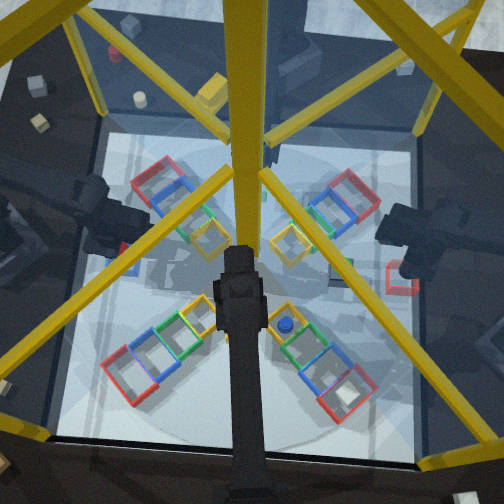

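Scene clock: 568.23 s.
Motor temperatures (°C, as the motors report them): arm1=[32 37 48 35 34 35] | arm2=[34 37 47 35 34 33] | arm3=[32 38 44 35 33 32] | arm4=[34 38 44 36 32 34]
arm1.joint_positions: joint1_rad=-1.131 joint2_rad=+1.126 joint3_rad=+0.961 joint4_rad=-1.395 joint5_rad=+0.010 joint6_rad=-0.014 gripper_m=+0.035
arm1.joint_status: all done
arm1.hand: x=+0.3422 y=+0.0074 z=+0.9288 quat_wxyz=(+0.002, -0.989, +0.145, -0.003) (m; scene frame)
arm2.joint_positions: joint1_rad=-0.763 joint2_rad=+1.535 joint3_rad=+1.099 joint4_rad=-1.149 joint5_rad=+0.001 joint6_rad=+0.009 gripper_m=+0.030
arm2.joint_status: not commanded
arm2.hand: x=-0.0243 y=+0.2120 z=+0.9206 quat_wxyz=(+0.006, -0.720, -0.694, -0.001) (m; scene frame)
arm3.joint_positions: joint1_rad=-0.984 joint2_rad=+1.248 joint3_rad=+0.859 joint4_rad=-1.203 joint5_rad=+0.012 joint6_rad=-0.002 gripper_m=+0.038
arm3.joint_status: not commanded
arm3.hand: x=-0.3163 y=-0.0344 z=+0.9198 quat_wxyz=(+0.017, -0.053, -0.998, +0.000) (m; scene frame)
arm4.joint_positions: joint1_rad=-0.572 joint2_rad=+1.597 joint3_rad=+1.376 joint4_rad=-1.335 joint5_rad=-0.007 joint6_rad=+0.009 gripper_m=+0.027
arm4.joint_status: not commanded
arm4.hand: x=-0.0053 y=-0.1608 z=+0.9286 quat_wxyz=(-0.001, +0.761, -0.649, -0.007) (m; scene frame)
wait: 1.00 s; at rest by 0.27 s
pictures: arm1_cam_wrist, arm2_cam_wrist, arm3_cam_wrist, arm4_cam_wrist, cam_corner, cam_top
Images, in order (width x height): arm1_cam_wrist 504x504, arm2_cam_wrist 504x504, arm3_cam_wrist 504x504, arm4_cam_wrist 504x504, cam_corner 504x504, cam_top 504x504.

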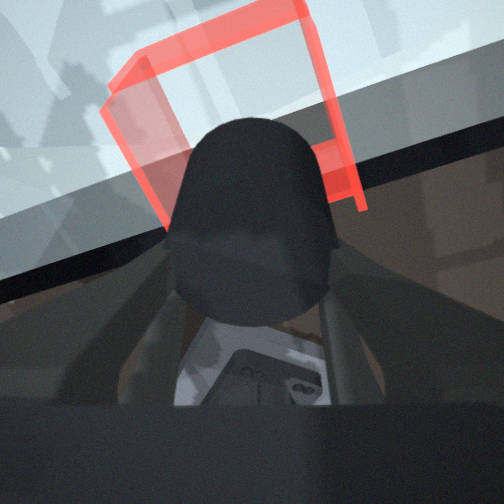

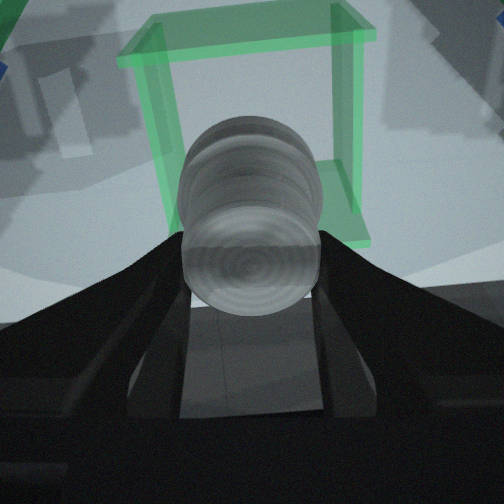

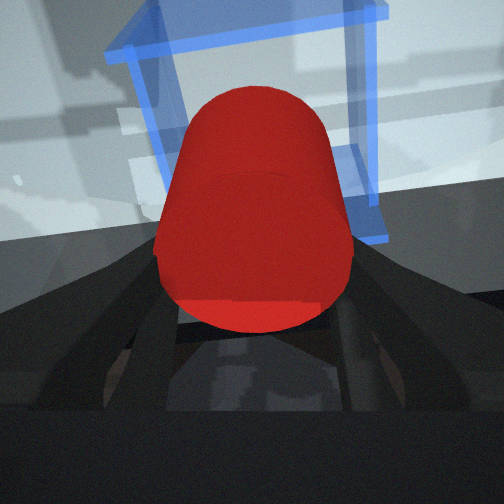

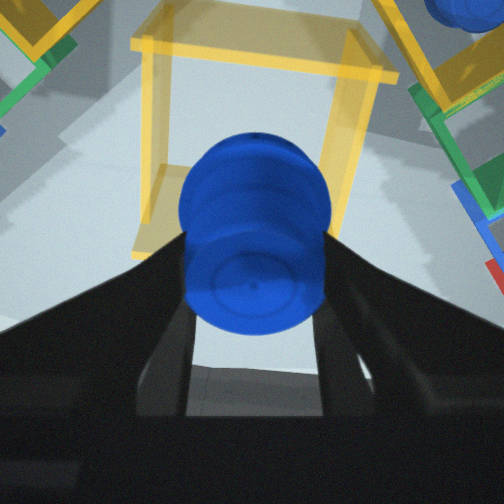

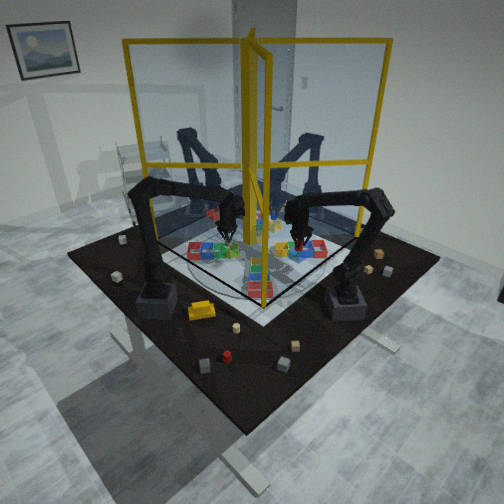

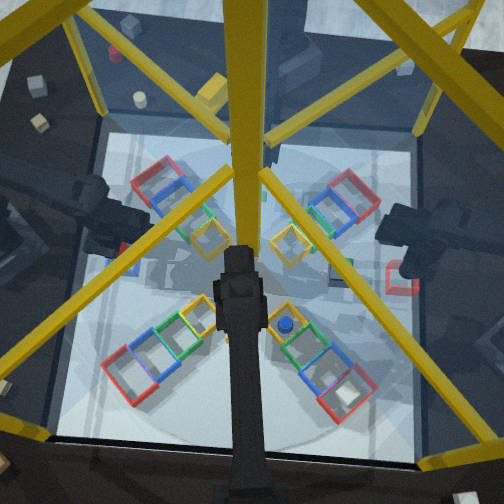

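Scene clock: 569.73 s.
Motor temperatures (°C, as the motors report them): arm1=[32 37 48 35 34 35] | arm2=[34 37 47 35 34 33] | arm3=[32 38 44 35 33 32] | arm4=[34 38 44 36 32 34]
arm1.joint_positions: joint1_rad=-1.131 joint2_rad=+1.126 joint3_rad=+0.961 joint4_rad=-1.395 joint5_rad=+0.010 joint6_rad=-0.014 gripper_m=+0.035
arm1.joint_status: all done
arm1.hand: x=+0.3422 y=+0.0074 z=+0.9288 quat_wxyz=(+0.002, -0.989, +0.145, -0.003) (m; scene frame)
arm2.joint_positions: joint1_rad=-0.763 joint2_rad=+1.535 joint3_rad=+1.099 joint4_rad=-1.149 joint5_rad=+0.001 joint6_rad=+0.009 gripper_m=+0.030
arm2.joint_status: not commanded
arm2.hand: x=-0.0243 y=+0.2120 z=+0.9206 quat_wxyz=(+0.006, -0.720, -0.694, -0.001) (m; scene frame)
arm3.joint_positions: joint1_rad=-0.984 joint2_rad=+1.248 joint3_rad=+0.859 joint4_rad=-1.203 joint5_rad=+0.012 joint6_rad=-0.002 gripper_m=+0.038
arm3.joint_status: not commanded
arm3.hand: x=-0.3163 y=-0.0344 z=+0.9198 quat_wxyz=(+0.017, -0.053, -0.998, +0.000) (m; scene frame)
arm4.joint_positions: joint1_rad=-0.572 joint2_rad=+1.597 joint3_rad=+1.376 joint4_rad=-1.335 joint5_rad=-0.007 joint6_rad=+0.009 gripper_m=+0.027
arm4.joint_status: not commanded
arm4.hand: x=-0.0053 y=-0.1608 z=+0.9286 quat_wxyz=(-0.001, +0.761, -0.649, -0.007) (m; scene frame)
wait: 1.50 s; at rest by 0.27 s
pictures: arm1_cam_wrist, arm2_cam_wrist, arm3_cam_wrist, arm4_cam_wrist, cam_corner, cam_top
Images, in order (width x height): arm1_cam_wrist 504x504, arm2_cam_wrist 504x504, arm3_cam_wrist 504x504, arm4_cam_wrist 504x504, cam_corner 504x504, cam_top 504x504.

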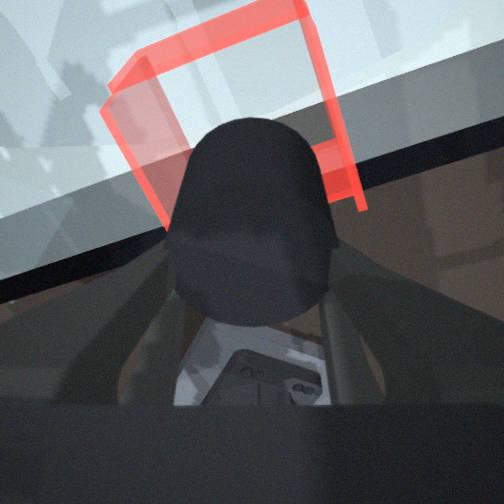

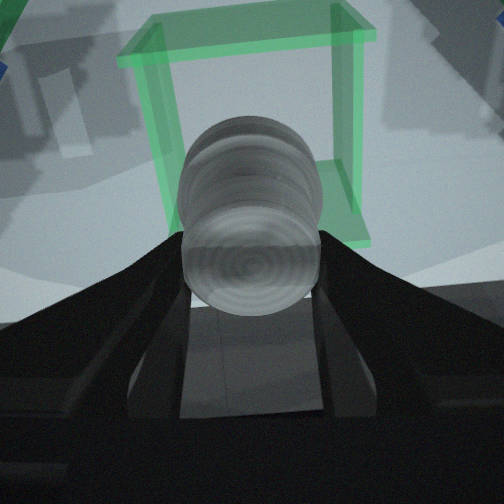

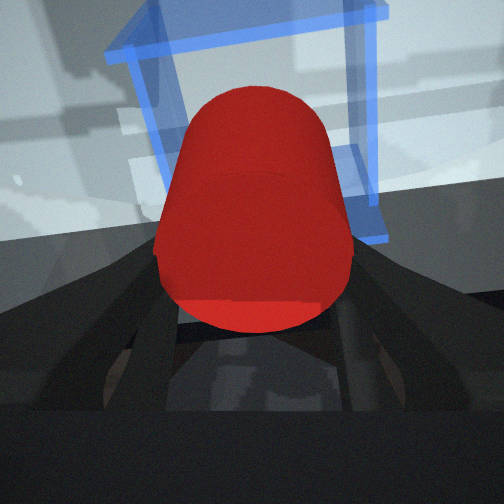

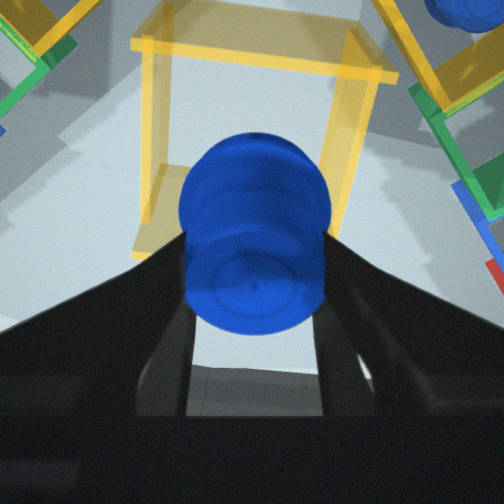

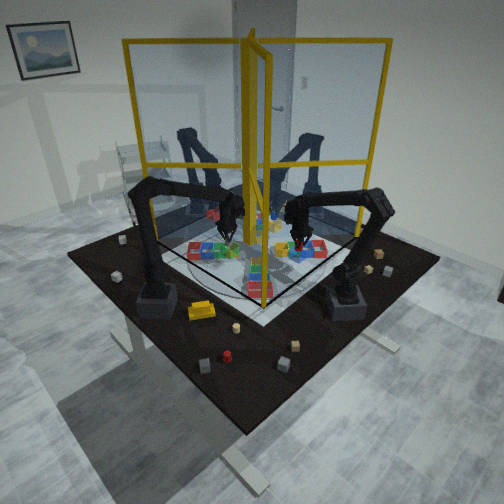

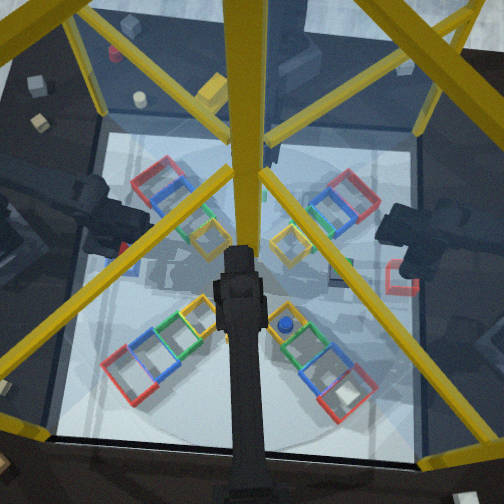

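Scene clock: 571.23 s.
Motor temperatures (°C, as the motors report them): arm1=[32 37 48 35 34 35] | arm2=[34 37 47 35 34 33] | arm3=[32 38 44 35 33 32] | arm4=[34 38 44 36 32 34]
arm1.joint_positions: joint1_rad=-1.131 joint2_rad=+1.126 joint3_rad=+0.961 joint4_rad=-1.395 joint5_rad=+0.010 joint6_rad=-0.014 gripper_m=+0.035
arm1.joint_status: all done
arm1.hand: x=+0.3422 y=+0.0074 z=+0.9288 quat_wxyz=(+0.002, -0.989, +0.145, -0.003) (m; scene frame)
arm2.joint_positions: joint1_rad=-0.763 joint2_rad=+1.535 joint3_rad=+1.099 joint4_rad=-1.149 joint5_rad=+0.001 joint6_rad=+0.009 gripper_m=+0.030
arm2.joint_status: not commanded
arm2.hand: x=-0.0243 y=+0.2120 z=+0.9206 quat_wxyz=(+0.006, -0.720, -0.694, -0.001) (m; scene frame)
arm3.joint_positions: joint1_rad=-0.984 joint2_rad=+1.248 joint3_rad=+0.859 joint4_rad=-1.203 joint5_rad=+0.012 joint6_rad=-0.002 gripper_m=+0.038
arm3.joint_status: not commanded
arm3.hand: x=-0.3163 y=-0.0344 z=+0.9198 quat_wxyz=(+0.017, -0.053, -0.998, +0.000) (m; scene frame)
arm4.joint_positions: joint1_rad=-0.572 joint2_rad=+1.597 joint3_rad=+1.376 joint4_rad=-1.335 joint5_rad=-0.007 joint6_rad=+0.009 gripper_m=+0.027
arm4.joint_status: not commanded
arm4.hand: x=-0.0053 y=-0.1608 z=+0.9286 quat_wxyz=(-0.001, +0.761, -0.649, -0.007) (m; scene frame)
wait: 1.50 s; at rest by 0.27 s
pictures: arm1_cam_wrist, arm2_cam_wrist, arm3_cam_wrist, arm4_cam_wrist, cam_corner, cam_top
Images, in order (width x height): arm1_cam_wrist 504x504, arm2_cam_wrist 504x504, arm3_cam_wrist 504x504, arm4_cam_wrist 504x504, cam_corner 504x504, cam_top 504x504.

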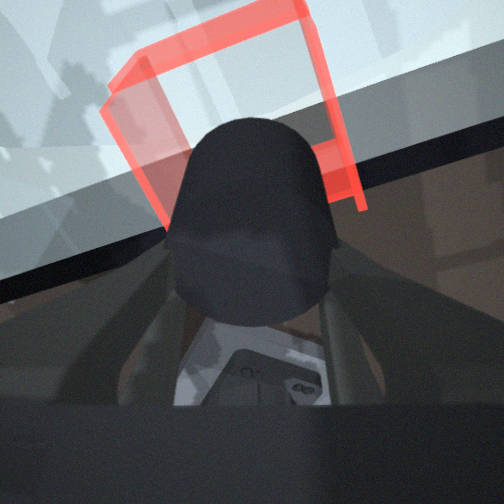

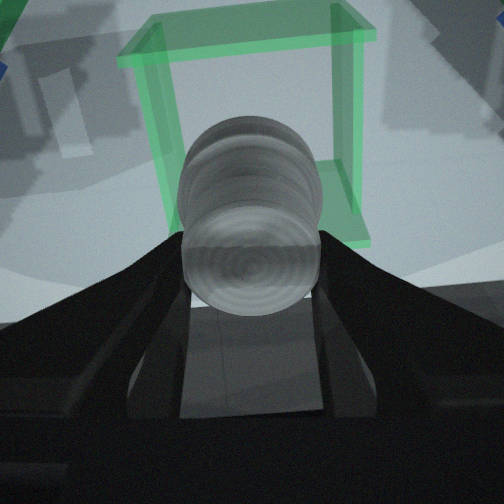

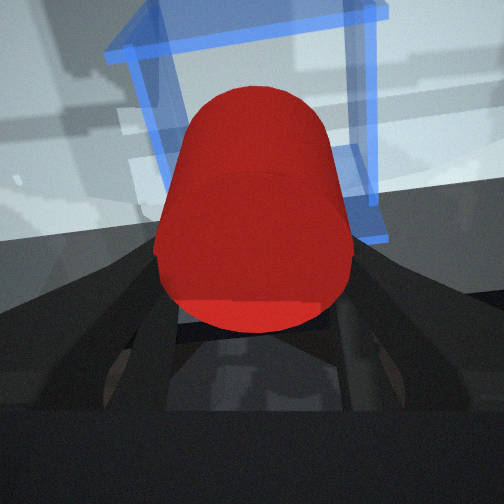

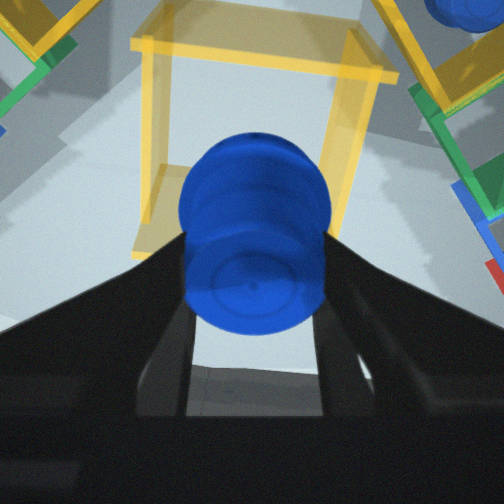

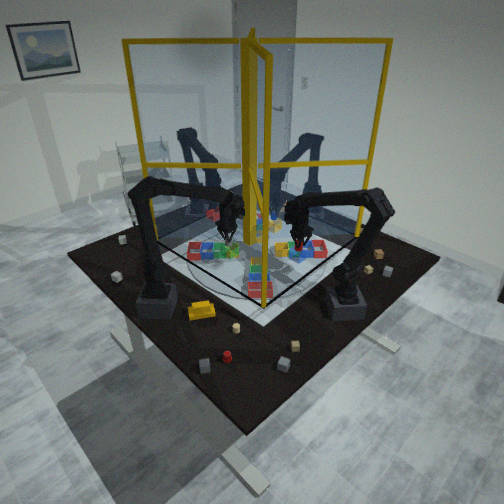

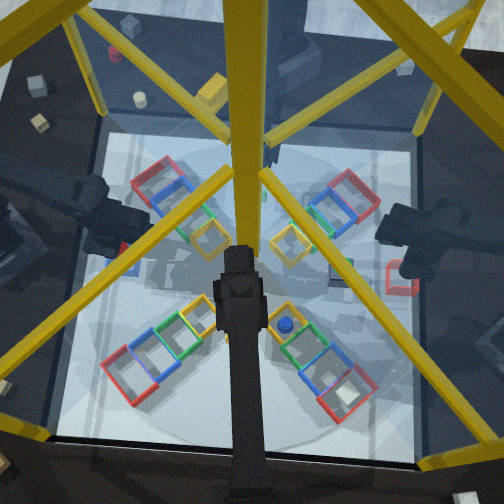

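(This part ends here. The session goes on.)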